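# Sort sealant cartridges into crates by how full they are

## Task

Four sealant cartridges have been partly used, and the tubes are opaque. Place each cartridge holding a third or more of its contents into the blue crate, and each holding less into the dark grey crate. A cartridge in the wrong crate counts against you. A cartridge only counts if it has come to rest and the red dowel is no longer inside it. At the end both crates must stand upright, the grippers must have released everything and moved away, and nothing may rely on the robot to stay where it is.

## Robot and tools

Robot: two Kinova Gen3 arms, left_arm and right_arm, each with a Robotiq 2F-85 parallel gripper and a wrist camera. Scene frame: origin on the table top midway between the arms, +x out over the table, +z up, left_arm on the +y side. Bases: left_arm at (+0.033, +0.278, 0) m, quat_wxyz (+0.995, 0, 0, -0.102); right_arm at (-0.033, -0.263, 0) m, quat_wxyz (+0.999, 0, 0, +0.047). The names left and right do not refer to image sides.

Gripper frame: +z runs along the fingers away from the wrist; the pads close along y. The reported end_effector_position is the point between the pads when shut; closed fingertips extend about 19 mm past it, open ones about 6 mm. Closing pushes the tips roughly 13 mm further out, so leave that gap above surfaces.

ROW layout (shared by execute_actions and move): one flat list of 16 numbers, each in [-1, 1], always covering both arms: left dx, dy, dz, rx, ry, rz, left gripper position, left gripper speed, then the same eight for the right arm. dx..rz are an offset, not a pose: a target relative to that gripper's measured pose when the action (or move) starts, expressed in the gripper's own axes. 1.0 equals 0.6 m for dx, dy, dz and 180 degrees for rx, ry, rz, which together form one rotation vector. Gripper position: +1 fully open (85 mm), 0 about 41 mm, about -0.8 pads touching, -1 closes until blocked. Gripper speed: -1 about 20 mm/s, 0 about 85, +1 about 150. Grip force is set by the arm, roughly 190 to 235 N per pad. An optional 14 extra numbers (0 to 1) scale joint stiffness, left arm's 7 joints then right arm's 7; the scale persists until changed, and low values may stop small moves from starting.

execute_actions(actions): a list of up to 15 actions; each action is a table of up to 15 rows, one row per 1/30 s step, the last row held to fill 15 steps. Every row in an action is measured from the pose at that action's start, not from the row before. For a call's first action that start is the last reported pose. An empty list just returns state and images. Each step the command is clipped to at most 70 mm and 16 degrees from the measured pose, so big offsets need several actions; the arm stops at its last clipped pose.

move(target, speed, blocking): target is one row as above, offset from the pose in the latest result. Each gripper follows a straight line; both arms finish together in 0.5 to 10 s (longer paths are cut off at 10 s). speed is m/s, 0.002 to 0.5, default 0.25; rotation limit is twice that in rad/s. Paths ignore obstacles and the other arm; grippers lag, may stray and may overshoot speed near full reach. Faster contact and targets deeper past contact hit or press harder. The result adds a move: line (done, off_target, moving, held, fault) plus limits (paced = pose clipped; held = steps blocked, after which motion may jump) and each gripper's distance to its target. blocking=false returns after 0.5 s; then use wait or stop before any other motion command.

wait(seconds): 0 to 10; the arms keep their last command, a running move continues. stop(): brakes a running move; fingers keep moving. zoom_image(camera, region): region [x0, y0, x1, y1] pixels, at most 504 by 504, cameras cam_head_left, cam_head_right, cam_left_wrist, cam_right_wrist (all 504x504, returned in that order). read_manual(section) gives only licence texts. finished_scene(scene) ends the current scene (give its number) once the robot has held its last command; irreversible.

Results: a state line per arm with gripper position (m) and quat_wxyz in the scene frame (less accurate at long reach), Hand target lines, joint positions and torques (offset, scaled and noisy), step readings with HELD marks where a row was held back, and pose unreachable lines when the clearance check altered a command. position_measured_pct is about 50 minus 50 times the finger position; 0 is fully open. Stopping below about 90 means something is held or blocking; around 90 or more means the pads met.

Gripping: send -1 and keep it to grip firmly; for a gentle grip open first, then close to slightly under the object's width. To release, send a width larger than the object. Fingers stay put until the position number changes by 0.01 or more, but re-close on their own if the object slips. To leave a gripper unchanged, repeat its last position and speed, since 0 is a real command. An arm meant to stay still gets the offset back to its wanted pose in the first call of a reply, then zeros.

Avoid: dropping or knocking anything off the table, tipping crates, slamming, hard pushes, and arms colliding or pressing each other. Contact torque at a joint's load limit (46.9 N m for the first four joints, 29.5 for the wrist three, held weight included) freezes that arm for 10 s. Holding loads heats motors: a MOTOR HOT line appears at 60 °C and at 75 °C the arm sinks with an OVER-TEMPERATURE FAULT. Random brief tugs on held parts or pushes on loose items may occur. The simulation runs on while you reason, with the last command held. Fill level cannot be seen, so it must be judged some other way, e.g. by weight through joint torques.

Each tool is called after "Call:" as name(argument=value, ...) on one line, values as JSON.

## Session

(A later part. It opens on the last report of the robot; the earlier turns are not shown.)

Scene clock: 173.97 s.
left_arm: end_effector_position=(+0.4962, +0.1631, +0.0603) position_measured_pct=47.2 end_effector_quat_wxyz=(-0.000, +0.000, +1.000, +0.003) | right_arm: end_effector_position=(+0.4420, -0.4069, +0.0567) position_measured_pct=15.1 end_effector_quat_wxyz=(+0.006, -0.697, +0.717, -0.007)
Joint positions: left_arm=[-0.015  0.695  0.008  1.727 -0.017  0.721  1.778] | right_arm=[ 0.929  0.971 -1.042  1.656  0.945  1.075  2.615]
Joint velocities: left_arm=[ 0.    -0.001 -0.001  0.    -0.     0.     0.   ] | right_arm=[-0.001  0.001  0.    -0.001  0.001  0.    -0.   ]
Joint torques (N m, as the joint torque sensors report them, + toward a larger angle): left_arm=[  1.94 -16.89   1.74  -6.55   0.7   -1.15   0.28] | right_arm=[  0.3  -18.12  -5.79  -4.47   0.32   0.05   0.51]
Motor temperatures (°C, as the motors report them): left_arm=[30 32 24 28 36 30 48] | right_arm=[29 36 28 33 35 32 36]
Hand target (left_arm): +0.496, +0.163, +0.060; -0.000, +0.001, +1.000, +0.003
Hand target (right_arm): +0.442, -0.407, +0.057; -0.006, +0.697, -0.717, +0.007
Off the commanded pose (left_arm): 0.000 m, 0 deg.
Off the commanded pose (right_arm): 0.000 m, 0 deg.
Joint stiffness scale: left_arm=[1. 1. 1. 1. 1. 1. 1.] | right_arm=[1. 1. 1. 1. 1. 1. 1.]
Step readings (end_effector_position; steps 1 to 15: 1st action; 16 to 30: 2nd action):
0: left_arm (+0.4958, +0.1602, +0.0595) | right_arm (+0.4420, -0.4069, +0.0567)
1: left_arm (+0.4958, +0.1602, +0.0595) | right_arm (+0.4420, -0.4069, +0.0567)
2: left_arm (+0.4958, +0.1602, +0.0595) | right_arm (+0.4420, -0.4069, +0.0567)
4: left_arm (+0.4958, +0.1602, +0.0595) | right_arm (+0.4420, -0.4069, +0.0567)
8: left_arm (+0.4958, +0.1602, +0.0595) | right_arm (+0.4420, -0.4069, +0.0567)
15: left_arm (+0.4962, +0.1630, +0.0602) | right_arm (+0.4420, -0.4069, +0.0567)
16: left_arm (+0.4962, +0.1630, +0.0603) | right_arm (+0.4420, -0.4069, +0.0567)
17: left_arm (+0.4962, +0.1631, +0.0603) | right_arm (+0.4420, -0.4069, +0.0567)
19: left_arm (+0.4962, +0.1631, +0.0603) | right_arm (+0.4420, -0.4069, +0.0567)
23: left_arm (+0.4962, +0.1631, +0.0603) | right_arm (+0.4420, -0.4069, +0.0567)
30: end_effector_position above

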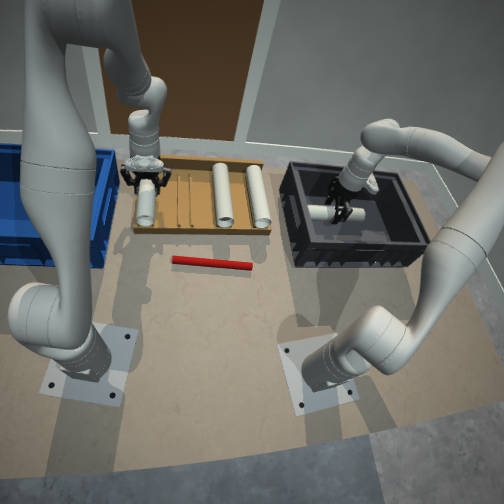

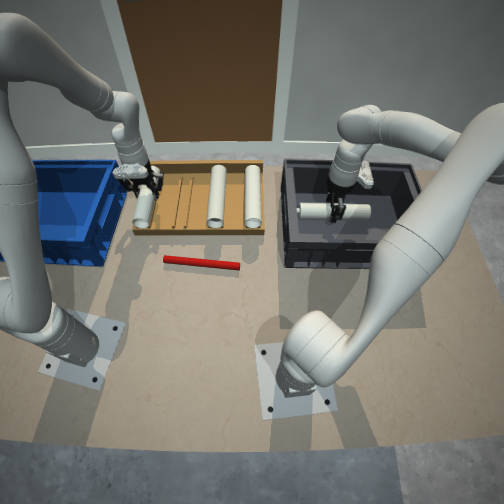

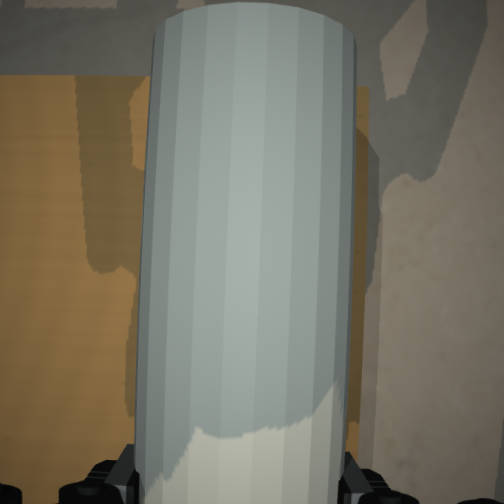

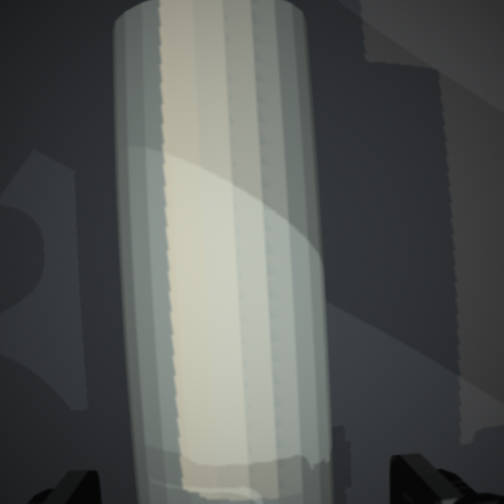

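Call:
move(target=[0,0,-0.27,0,0,0,-1,0.5, 0,0,-0.3,0,0,0,0.7,0.5], speed=0.2)

Scene clock: 186.27 s.
left_arm: end_effector_position=(+0.4967, +0.1647, +0.2195) position_measured_pct=47.2 end_effector_quat_wxyz=(-0.000, -0.002, +1.000, +0.006) | right_arm: end_effector_position=(+0.4397, -0.4074, +0.2339) position_measured_pct=15.1 end_effector_quat_wxyz=(+0.005, -0.696, +0.718, -0.008)
Joint positions: left_arm=[-0.015  0.47   0.008  1.524 -0.017  1.15   1.778] | right_arm=[ 0.996  0.755 -1.237  1.431  0.721  1.434  2.78 ]
Joint velocities: left_arm=[-0.    -0.003 -0.    -0.001  0.     0.002 -0.   ] | right_arm=[ 0.003 -0.001 -0.005 -0.001  0.     0.005  0.001]
Joint torques (N m, as the joint torque sensors report them, + toward a larger angle): left_arm=[ -0.04 -19.98   0.03  -9.97  -0.17   0.11   0.13] | right_arm=[  0.17 -16.89  -5.55  -7.03   0.04   0.     0.32]
Motor temperatures (°C, as the motors report them): left_arm=[30 32 24 28 36 30 48] | right_arm=[29 36 28 33 35 32 36]
Hand target (left_arm): +0.496, +0.162, +0.222; -0.000, +0.001, +1.000, +0.003
Hand target (right_arm): +0.439, -0.406, +0.237; -0.006, +0.697, -0.717, +0.007
Off the commanded pose (left_arm): 0.004 m, 0 deg.
Off the commanded pose (right_arm): 0.003 m, 0 deg.
Joint stiffness scale: left_arm=[1. 1. 1. 1. 1. 1. 1.] | right_arm=[1. 1. 1. 1. 1. 1. 1.]
move: off_target (left_arm)

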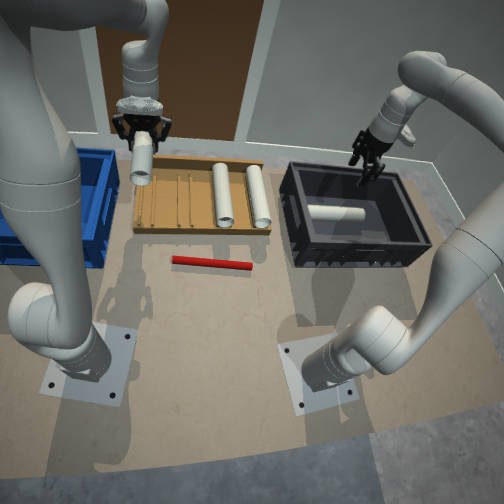

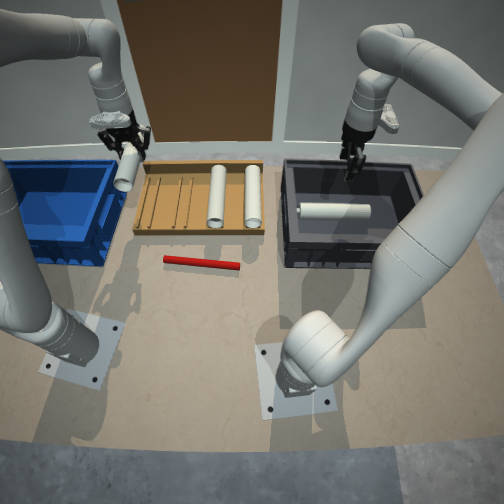

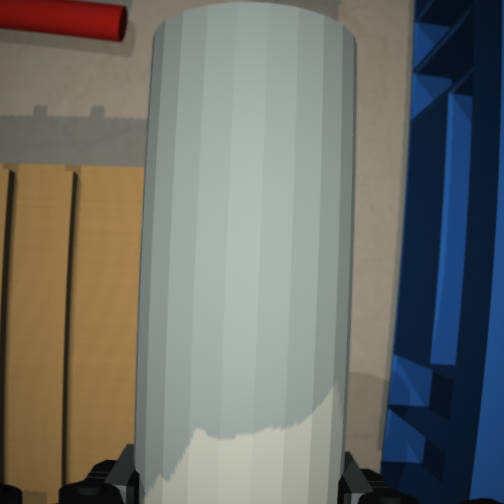

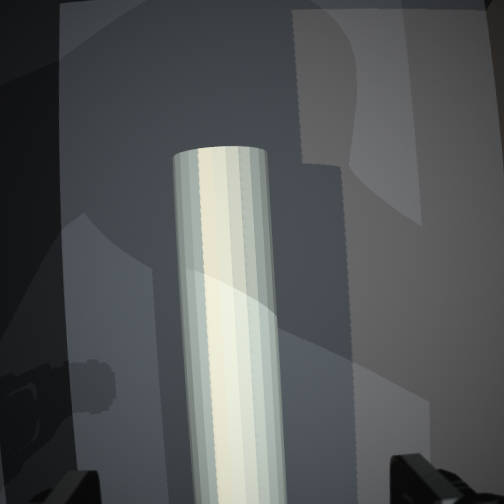

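Call:
move(target=[-0.005,0.459,0,0,0,0.5,-1,0.5, 0,0,0,0,0,0,0.7,0.5], speed=0.25)

Call:
move(target=[0,0,0.2,0,0,0,-1,0.5, 0,0,0,0,0,0,0.7,0.5], speed=0.15)

Scene clock: 207.63 s.
left_arm: end_effector_position=(+0.5005, +0.4374, +0.2242) position_measured_pct=47.2 end_effector_quat_wxyz=(-0.002, +0.705, +0.710, +0.006) | right_arm: end_effector_position=(+0.4397, -0.4075, +0.2340) position_measured_pct=15.1 end_effector_quat_wxyz=(+0.005, -0.696, +0.718, -0.008)
Joint positions: left_arm=[-0.605  0.494  0.041  1.47  -0.03   1.169 -0.346] | right_arm=[ 0.996  0.755 -1.238  1.431  0.721  1.434  2.78 ]
Joint velocities: left_arm=[-0.004  0.004  0.001 -0.001 -0.     0.001 -0.001] | right_arm=[ 0.     0.    -0.     0.001 -0.    -0.001  0.001]
Joint torques (N m, as the joint torque sensors report them, + toward a larger angle): left_arm=[ -0.36 -21.24  -0.33  -9.83  -0.1   -0.13   0.18] | right_arm=[ -0.19 -16.86  -5.49  -7.45   0.51   0.31   0.06]
Motor temperatures (°C, as the motors report them): left_arm=[30 33 24 28 36 30 48] | right_arm=[29 36 28 33 35 32 36]
Hand target (left_arm): +0.499, +0.440, +0.223; -0.004, +0.706, +0.708, +0.004
Hand target (right_arm): +0.440, -0.407, +0.234; -0.005, +0.696, -0.718, +0.008
Off the commanded pose (left_arm): 0.004 m, 0 deg.
Off the commanded pose (right_arm): 0.000 m, 0 deg.
Joint stiffness scale: left_arm=[1. 1. 1. 1. 1. 1. 1.] | right_arm=[1. 1. 1. 1. 1. 1. 1.]
move: off_target (left_arm)

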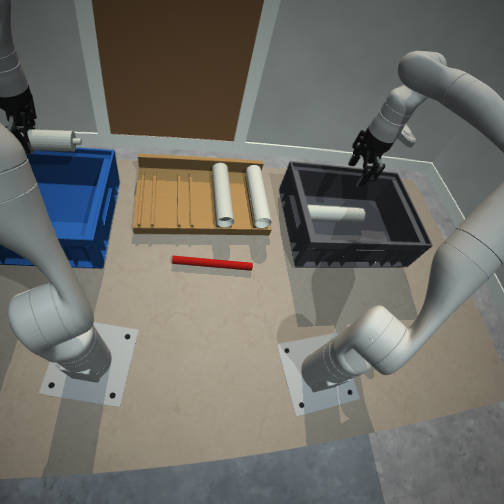

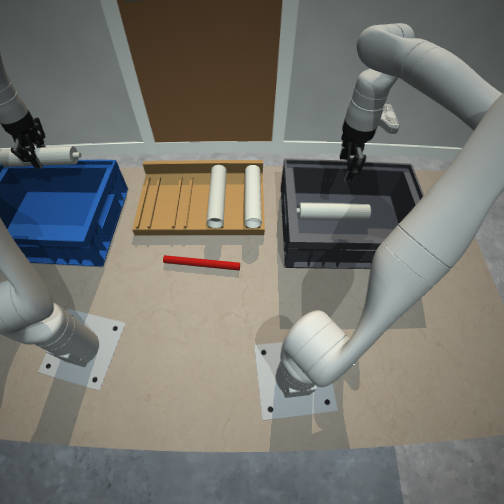

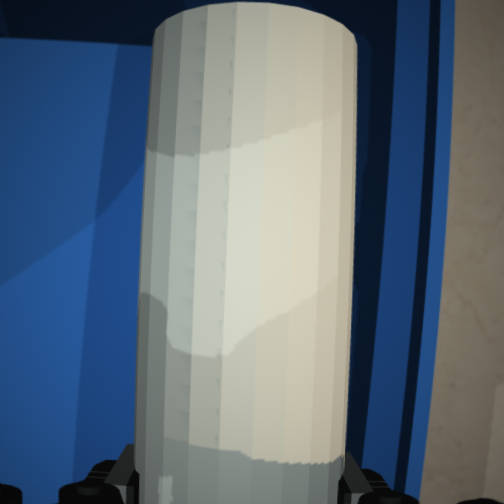

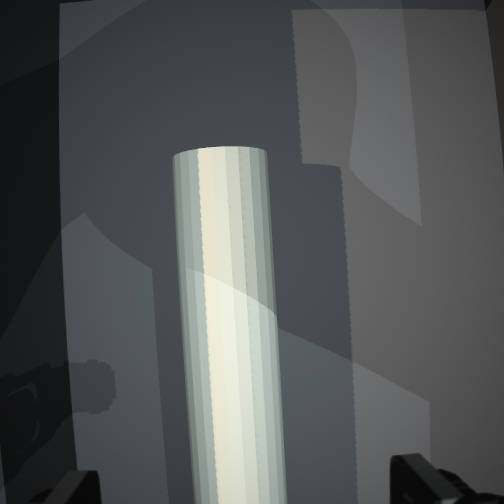

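Scene clock: 208.93 s.
left_arm: end_effector_position=(+0.5026, +0.4372, +0.1069) position_measured_pct=47.2 end_effector_quat_wxyz=(+0.001, +0.705, +0.709, +0.006) | right_arm: end_effector_position=(+0.4397, -0.4075, +0.2340) position_measured_pct=15.1 end_effector_quat_wxyz=(+0.005, -0.696, +0.718, -0.008)
Joint positions: left_arm=[-0.603  0.642  0.034  1.635 -0.03   0.853 -0.346] | right_arm=[ 0.996  0.755 -1.238  1.431  0.721  1.434  2.78 ]
Joint velocities: left_arm=[ 0.002  0.002 -0.002  0.    -0.    -0.001 -0.   ] | right_arm=[ 0.     0.001 -0.    -0.002 -0.001  0.     0.001]
Joint torques (N m, as the joint torque sensors report them, + toward a larger angle): left_arm=[ -0.22 -22.03   0.1   -8.54  -0.21   0.02   0.22] | right_arm=[  0.05 -17.27  -5.63  -6.92   0.2    0.14   0.29]
Motor temperatures (°C, as the motors report them): left_arm=[30 33 24 28 36 30 48] | right_arm=[29 36 28 33 35 32 36]
Hand target (left_arm): +0.501, +0.439, +0.104; -0.002, +0.704, +0.710, +0.006
Hand target (right_arm): +0.440, -0.407, +0.234; -0.005, +0.696, -0.718, +0.008
Off the commanded pose (left_arm): 0.003 m, 0 deg.
Off the commanded pose (right_arm): 0.000 m, 0 deg.
Joint stiffness scale: left_arm=[1. 1. 1. 1. 1. 1. 1.] | right_arm=[1. 1. 1. 1. 1. 1. 1.]
move: done

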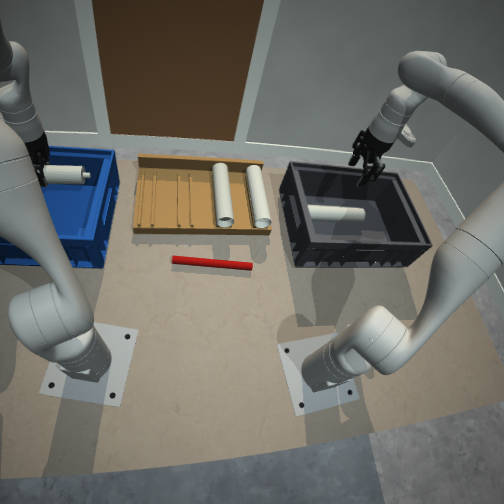

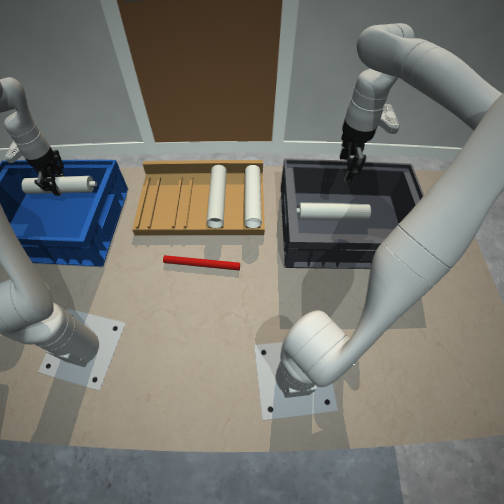

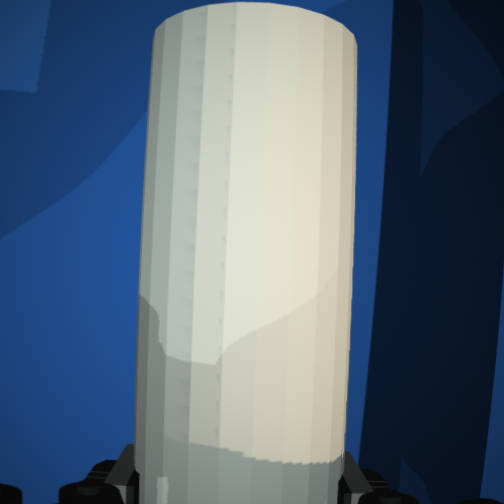

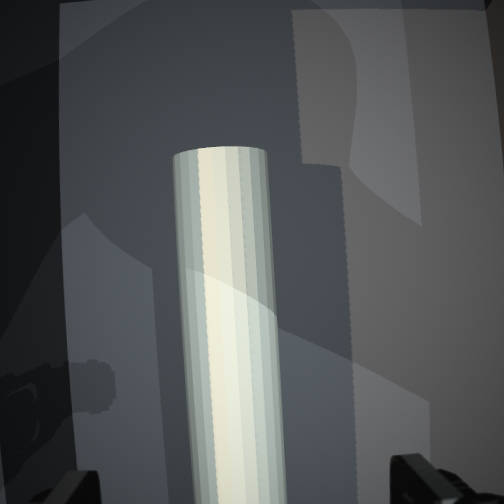

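Call:
move(target=[0,-0.025,0.088,0,0,0,-1,0.5, 0,0,0,0,0,0,0.7,0.5], speed=0.1)

Call:
execute_actions(actions=[[[0,0,0,0,0,0,0.55,0.5, 0,0,0,0,0,0,0.7,0.5]],[[0,0,0,0,0,0,0.55,0.5, 0,0,0,0,0,0,0.7,0.5]]])

Call:
move(target=[0,0,-0.32,0,0,0,0.55,0.5, 0,0,0,0,0,0,0.7,0.5], speed=0.2)

Scene clock: 218.53 s.
left_arm: end_effector_position=(+0.4901, +0.4346, +0.0564) position_measured_pct=47.2 end_effector_quat_wxyz=(+0.004, +0.703, +0.711, +0.006) | right_arm: end_effector_position=(+0.4397, -0.4075, +0.2340) position_measured_pct=15.1 end_effector_quat_wxyz=(+0.005, -0.696, +0.718, -0.008)
Joint positions: left_arm=[-0.61   0.705  0.034  1.725 -0.03   0.699 -0.347] | right_arm=[ 0.996  0.755 -1.238  1.431  0.721  1.434  2.78 ]
Joint velocities: left_arm=[-0.001  0.002 -0.001 -0.    -0.    -0.     0.   ] | right_arm=[ 0.    -0.    -0.     0.003 -0.     0.001 -0.   ]
Joint torques (N m, as the joint torque sensors report them, + toward a larger angle): left_arm=[ -0.12 -21.81   0.29  -6.81  -0.2   -0.05   0.12] | right_arm=[  0.18 -16.6   -5.91  -7.06   0.31   0.07   0.28]
Motor temperatures (°C, as the motors report them): left_arm=[30 33 24 28 36 30 48] | right_arm=[29 36 28 33 35 32 36]
Hand target (left_arm): +0.488, +0.438, +0.054; +0.001, +0.705, +0.709, +0.006
Hand target (right_arm): +0.440, -0.407, +0.234; -0.005, +0.696, -0.718, +0.008
Off the commanded pose (left_arm): 0.004 m, 0 deg.
Off the commanded pose (right_arm): 0.000 m, 0 deg.
Joint stiffness scale: left_arm=[1. 1. 1. 1. 1. 1. 1.] | right_arm=[1. 1. 1. 1. 1. 1. 1.]
move: off_target (left_arm)

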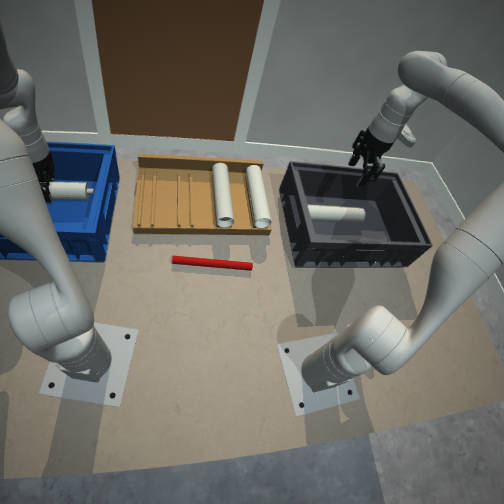

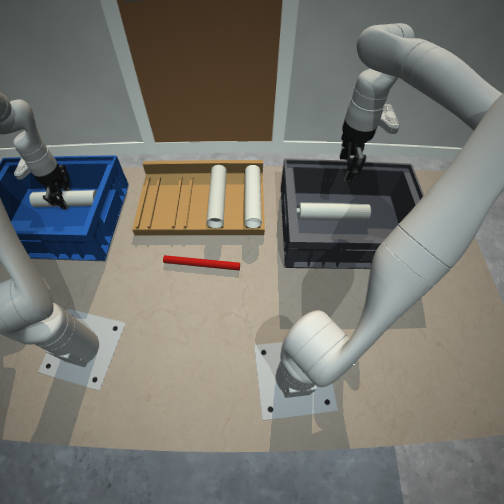

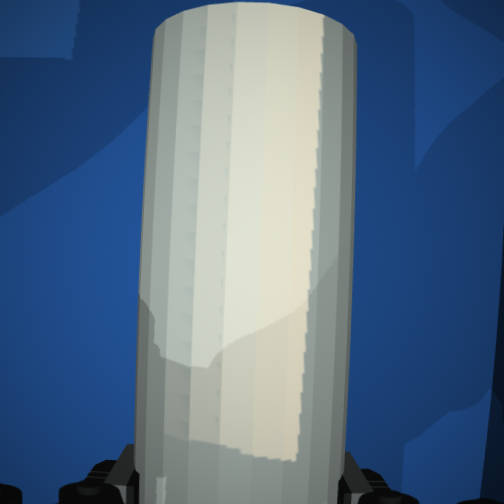

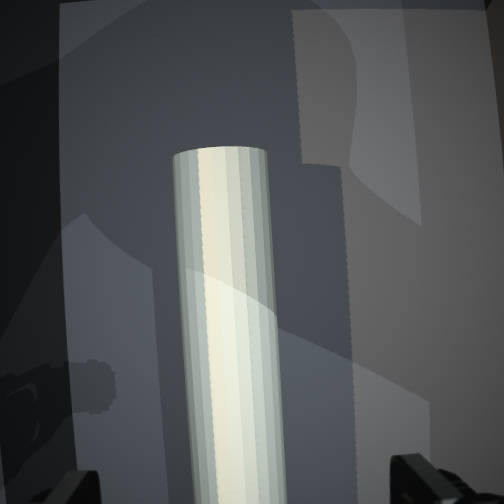

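Scene clock: 219.53 s.
left_arm: end_effector_position=(+0.4901, +0.4347, +0.0565) position_measured_pct=22.2 end_effector_quat_wxyz=(+0.004, +0.703, +0.711, +0.006) | right_arm: end_effector_position=(+0.4397, -0.4075, +0.2340) position_measured_pct=15.1 end_effector_quat_wxyz=(+0.005, -0.696, +0.718, -0.008)
Joint positions: left_arm=[-0.61   0.705  0.034  1.725 -0.03   0.699 -0.347] | right_arm=[ 0.996  0.755 -1.238  1.431  0.721  1.434  2.78 ]
Joint velocities: left_arm=[ 0.  0. -0. -0. -0. -0. -0.] | right_arm=[-0.     0.001 -0.    -0.     0.     0.001 -0.   ]
Joint torques (N m, as the joint torque sensors report them, + toward a larger angle): left_arm=[ -0.1  -19.69   0.    -6.07  -0.17  -0.02   0.27] | right_arm=[  0.56 -16.62  -6.21  -7.32   0.3    0.06   0.03]
Motor temperatures (°C, as the motors report them): left_arm=[30 33 24 28 36 30 48] | right_arm=[29 36 28 33 35 32 36]
Hand target (left_arm): +0.490, +0.435, +0.056; +0.004, +0.703, +0.711, +0.006
Hand target (right_arm): +0.440, -0.407, +0.234; -0.005, +0.696, -0.718, +0.008
Off the commanded pose (left_arm): 0.000 m, 0 deg.
Off the commanded pose (right_arm): 0.000 m, 0 deg.
Joint stiffness scale: left_arm=[1. 1. 1. 1. 1. 1. 1.] | right_arm=[1. 1. 1. 1. 1. 1. 1.]
Step readings (end_effector_position; steps 1 to 15: 1st action; 16 to 30: 2nd action):
0: left_arm (+0.4901, +0.4346, +0.0564) | right_arm (+0.4397, -0.4075, +0.2340)
1: left_arm (+0.4901, +0.4346, +0.0564) | right_arm (+0.4397, -0.4075, +0.2340)
2: left_arm (+0.4901, +0.4346, +0.0564) | right_arm (+0.4397, -0.4075, +0.2340)
4: left_arm (+0.4901, +0.4346, +0.0565) | right_arm (+0.4397, -0.4075, +0.2340)
8: left_arm (+0.4901, +0.4347, +0.0565) | right_arm (+0.4397, -0.4075, +0.2340)
15: left_arm (+0.4901, +0.4347, +0.0565) | right_arm (+0.4397, -0.4075, +0.2340)
16: left_arm (+0.4901, +0.4347, +0.0565) | right_arm (+0.4397, -0.4075, +0.2340)
17: left_arm (+0.4901, +0.4347, +0.0565) | right_arm (+0.4397, -0.4075, +0.2340)
19: left_arm (+0.4901, +0.4347, +0.0565) | right_arm (+0.4397, -0.4075, +0.2340)
23: left_arm (+0.4901, +0.4347, +0.0565) | right_arm (+0.4397, -0.4075, +0.2340)
30: end_effector_position above

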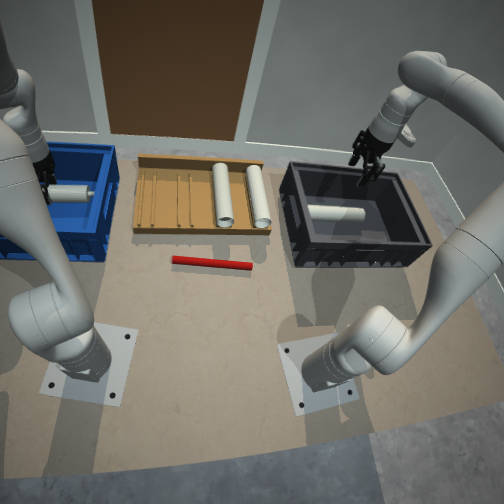

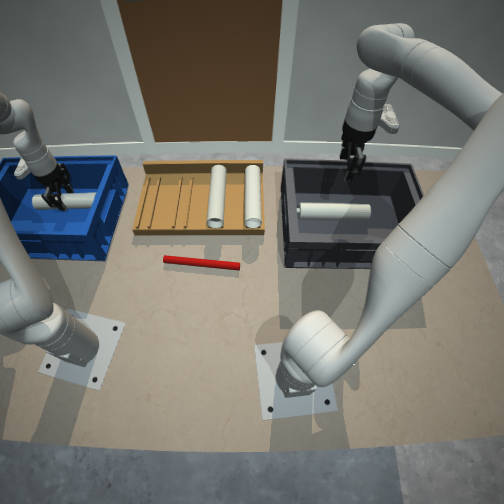

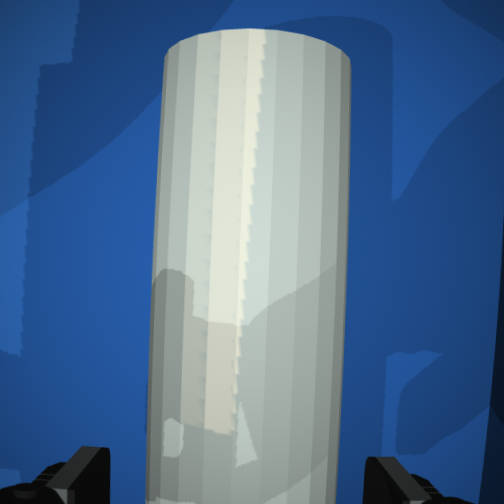

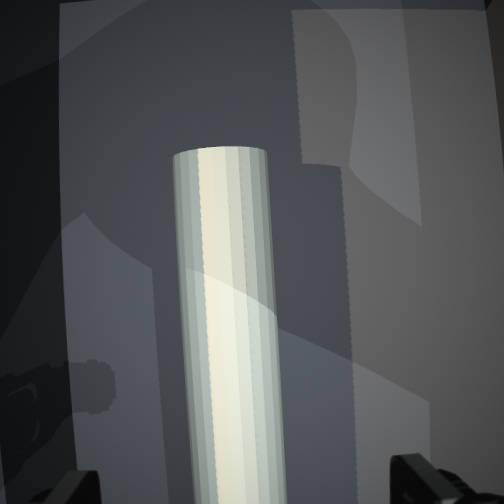

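Scene clock: 221.00 s.
left_arm: end_effector_position=(+0.4866, +0.4367, +0.2456) position_measured_pct=22.2 end_effector_quat_wxyz=(-0.000, +0.702, +0.712, +0.007) | right_arm: end_effector_position=(+0.4397, -0.4075, +0.2340) position_measured_pct=15.1 end_effector_quat_wxyz=(+0.005, -0.696, +0.718, -0.008)
Joint positions: left_arm=[-0.62   0.444  0.046  1.478 -0.028  1.208 -0.351] | right_arm=[ 0.996  0.755 -1.238  1.431  0.721  1.434  2.78 ]
Joint velocities: left_arm=[-0.    -0.002  0.    -0.001  0.     0.001 -0.   ] | right_arm=[ 0.     0.    -0.     0.001 -0.001 -0.     0.002]
Joint torques (N m, as the joint torque sensors report them, + toward a larger angle): left_arm=[ -0.13 -17.71  -0.18  -9.1   -0.39  -0.08   0.2 ] | right_arm=[  0.12 -17.26  -5.37  -7.02   0.29   0.35  -0.09]
Motor temperatures (°C, as the motors report them): left_arm=[30 33 24 28 36 30 48] | right_arm=[29 36 28 33 35 32 36]
Hand target (left_arm): +0.488, +0.434, +0.248; +0.004, +0.704, +0.710, +0.006
Hand target (right_arm): +0.440, -0.407, +0.234; -0.005, +0.696, -0.718, +0.008
Off the commanded pose (left_arm): 0.004 m, 1 deg.
Off the commanded pose (right_arm): 0.000 m, 0 deg.
Joint stiffness scale: left_arm=[1. 1. 1. 1. 1. 1. 1.] | right_arm=[1. 1. 1. 1. 1. 1. 1.]
move: off_target (left_arm)

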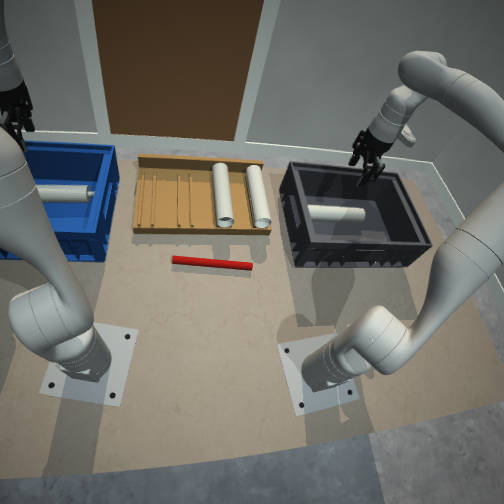

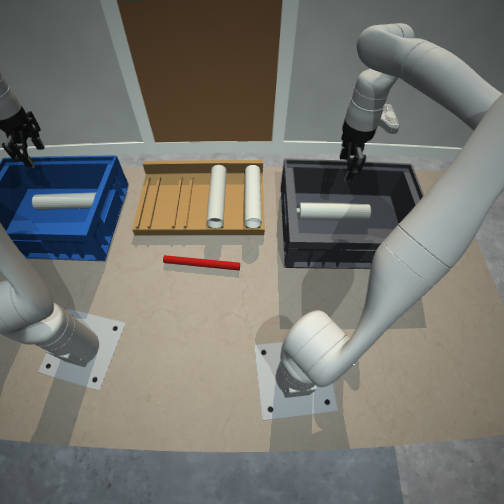

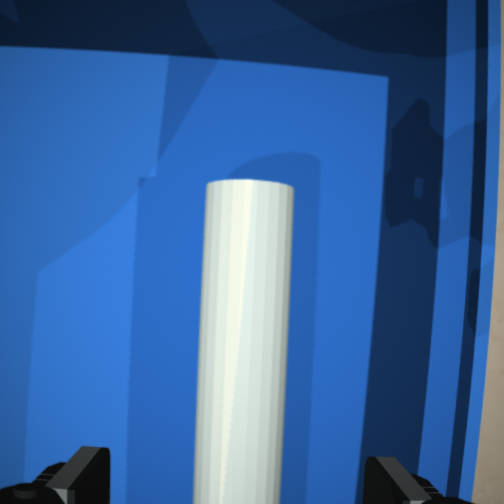

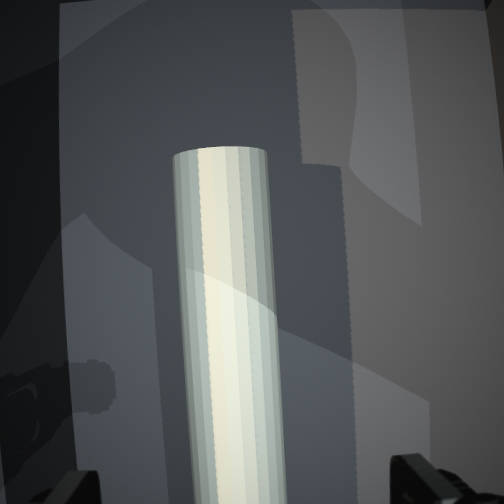

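Call:
move(target=[-0.995,-0.262,0.143,-0.385,-0.385,-0.385,1,0.5, 0,0,0,0,0,0,0.7,0.5], speed=0.25)

Scene clock: 241.00 s.
left_arm: end_effector_position=(+0.3391, -0.1615, +0.1527) position_measured_pct=0.0 end_effector_quat_wxyz=(+0.709, -0.002, +0.705, +0.004) | right_arm: end_effector_position=(+0.4397, -0.4075, +0.2340) position_measured_pct=15.1 end_effector_quat_wxyz=(+0.005, -0.696, +0.718, -0.008)
Joint positions: left_arm=[ 1.148  1.168  0.256  1.82   4.563  1.787 -1.769] | right_arm=[ 0.996  0.755 -1.238  1.431  0.721  1.434  2.78 ]
Joint velocities: left_arm=[-0.     0.006 -0.001 -0.002  0.     0.004 -0.   ] | right_arm=[-0.001 -0.001  0.    -0.     0.     0.    -0.   ]
Joint torques (N m, as the joint torque sensors report them, + toward a larger angle): left_arm=[ -0.26 -21.38  -0.68  -1.46  -0.55   3.16   0.19] | right_arm=[  0.1  -16.89  -5.46  -6.88   0.09   0.03  -0.08]
Motor temperatures (°C, as the motors report them): left_arm=[30 33 25 28 36 30 48] | right_arm=[29 36 28 33 35 32 36]
Hand target (left_arm): +0.339, -0.160, +0.152; +0.710, -0.001, +0.704, +0.009
Hand target (right_arm): +0.440, -0.407, +0.234; -0.005, +0.696, -0.718, +0.008
Off the commanded pose (left_arm): 0.001 m, 1 deg.
Off the commanded pose (right_arm): 0.000 m, 0 deg.
Joint stiffness scale: left_arm=[1. 1. 1. 1. 1. 1. 1.] | right_arm=[1. 1. 1. 1. 1. 1. 1.]
move: done; limits=paced

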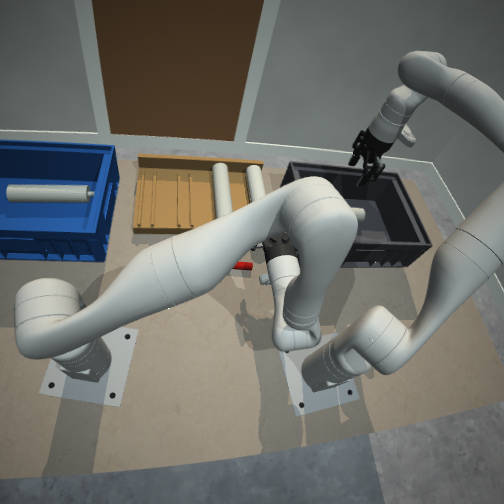

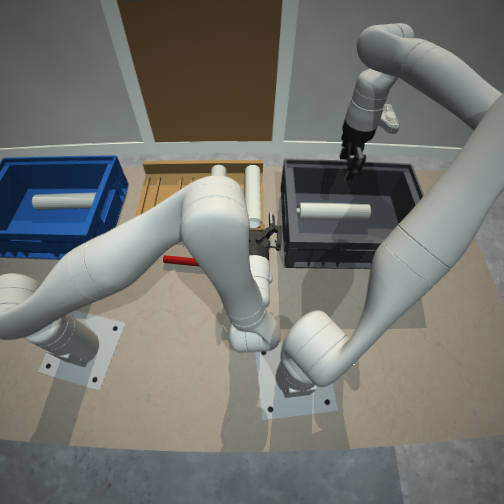

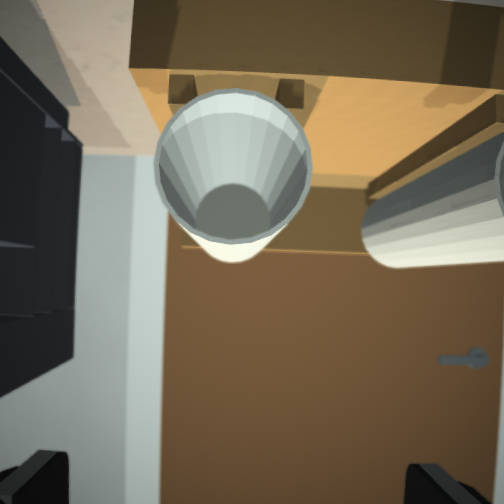

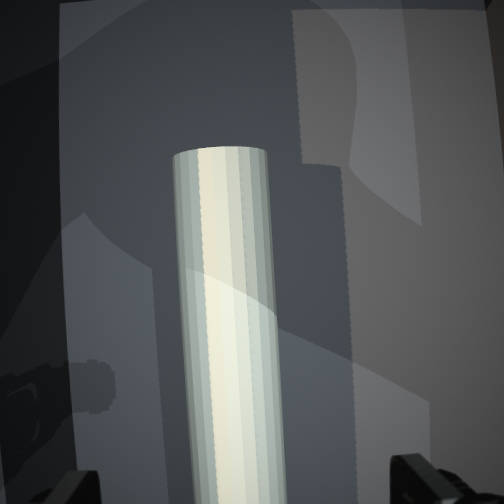

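Call:
zoom_image(camera="cam_left_wrist", region=[144, 78, 324, 258])

Region (144, 78, 324, 258) of cam_left_wrist's 504x504 image, scaled by 2.800.

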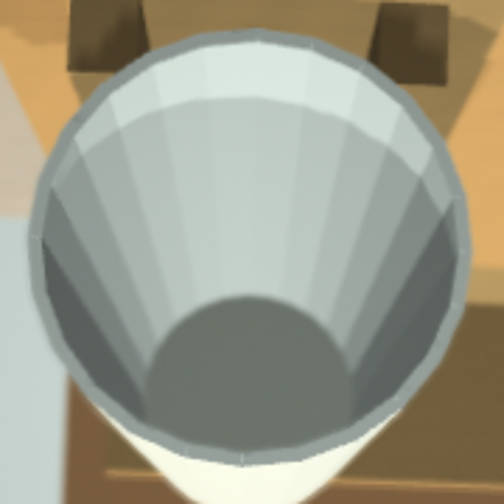

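Call:
move(target=[-0.078,0.1725,0.263,0,0.5,0,1,0.5, 0,0,0,0,0,0,0.7,0.5], speed=0.25)

Scene clock: 257.37 s.
left_arm: end_effector_position=(+0.4971, -0.0570, +0.2005) position_measured_pct=0.0 end_effector_quat_wxyz=(+0.007, -0.004, +1.000, +0.003) | right_arm: end_effector_position=(+0.4397, -0.4075, +0.2340) position_measured_pct=15.1 end_effector_quat_wxyz=(+0.005, -0.696, +0.718, -0.008)
Joint positions: left_arm=[ 0.026  0.796  0.758  1.205  5.737  1.331 -3.748] | right_arm=[ 0.996  0.755 -1.238  1.431  0.721  1.434  2.78 ]
Joint velocities: left_arm=[-0.001  0.009 -0.001 -0.002  0.     0.     0.   ] | right_arm=[ 0.     0.     0.    -0.002 -0.    -0.     0.001]
Joint torques (N m, as the joint torque sensors report them, + toward a larger angle): left_arm=[ -0.29 -21.59   4.07  -7.34  -0.22   0.25   0.01] | right_arm=[ -0.08 -16.21  -5.97  -6.56  -0.09   0.27   0.1 ]
Motor temperatures (°C, as the motors report them): left_arm=[30 33 25 28 36 30 48] | right_arm=[29 36 28 33 35 32 36]
Hand target (left_arm): +0.495, -0.058, +0.200; +0.002, -0.003, +1.000, +0.001
Hand target (right_arm): +0.440, -0.407, +0.234; -0.005, +0.696, -0.718, +0.008
Off the commanded pose (left_arm): 0.001 m, 1 deg.
Off the commanded pose (right_arm): 0.000 m, 0 deg.
Joint stiffness scale: left_arm=[1. 1. 1. 1. 1. 1. 1.] | right_arm=[1. 1. 1. 1. 1. 1. 1.]
move: done

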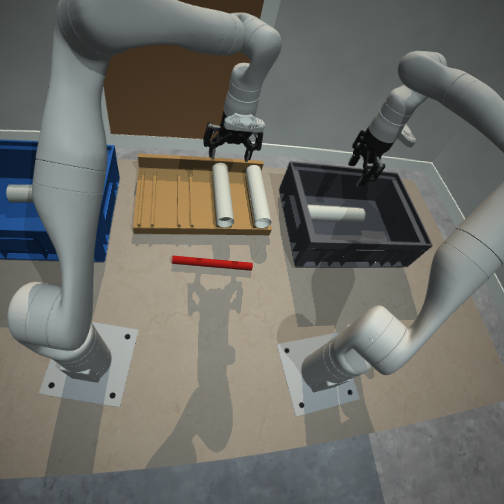

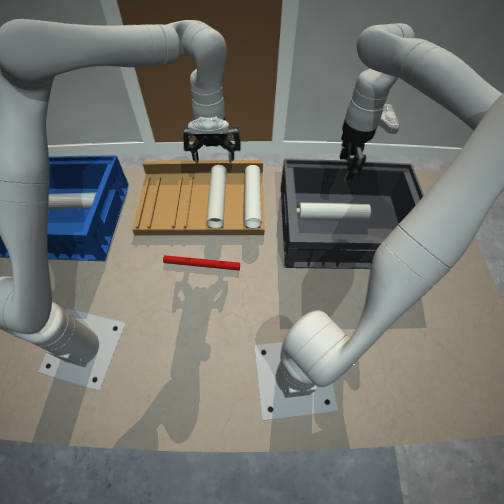

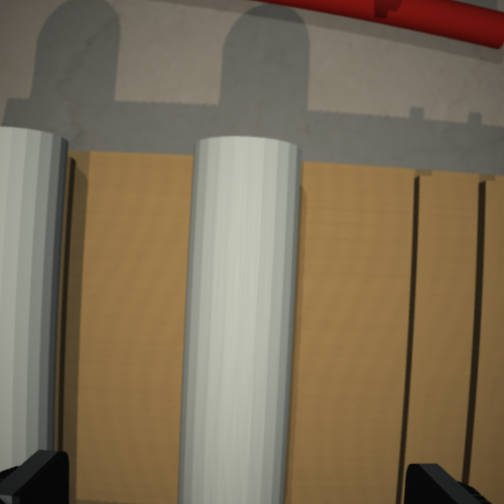

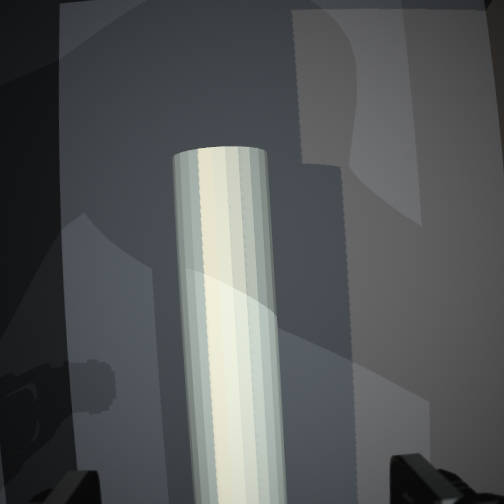

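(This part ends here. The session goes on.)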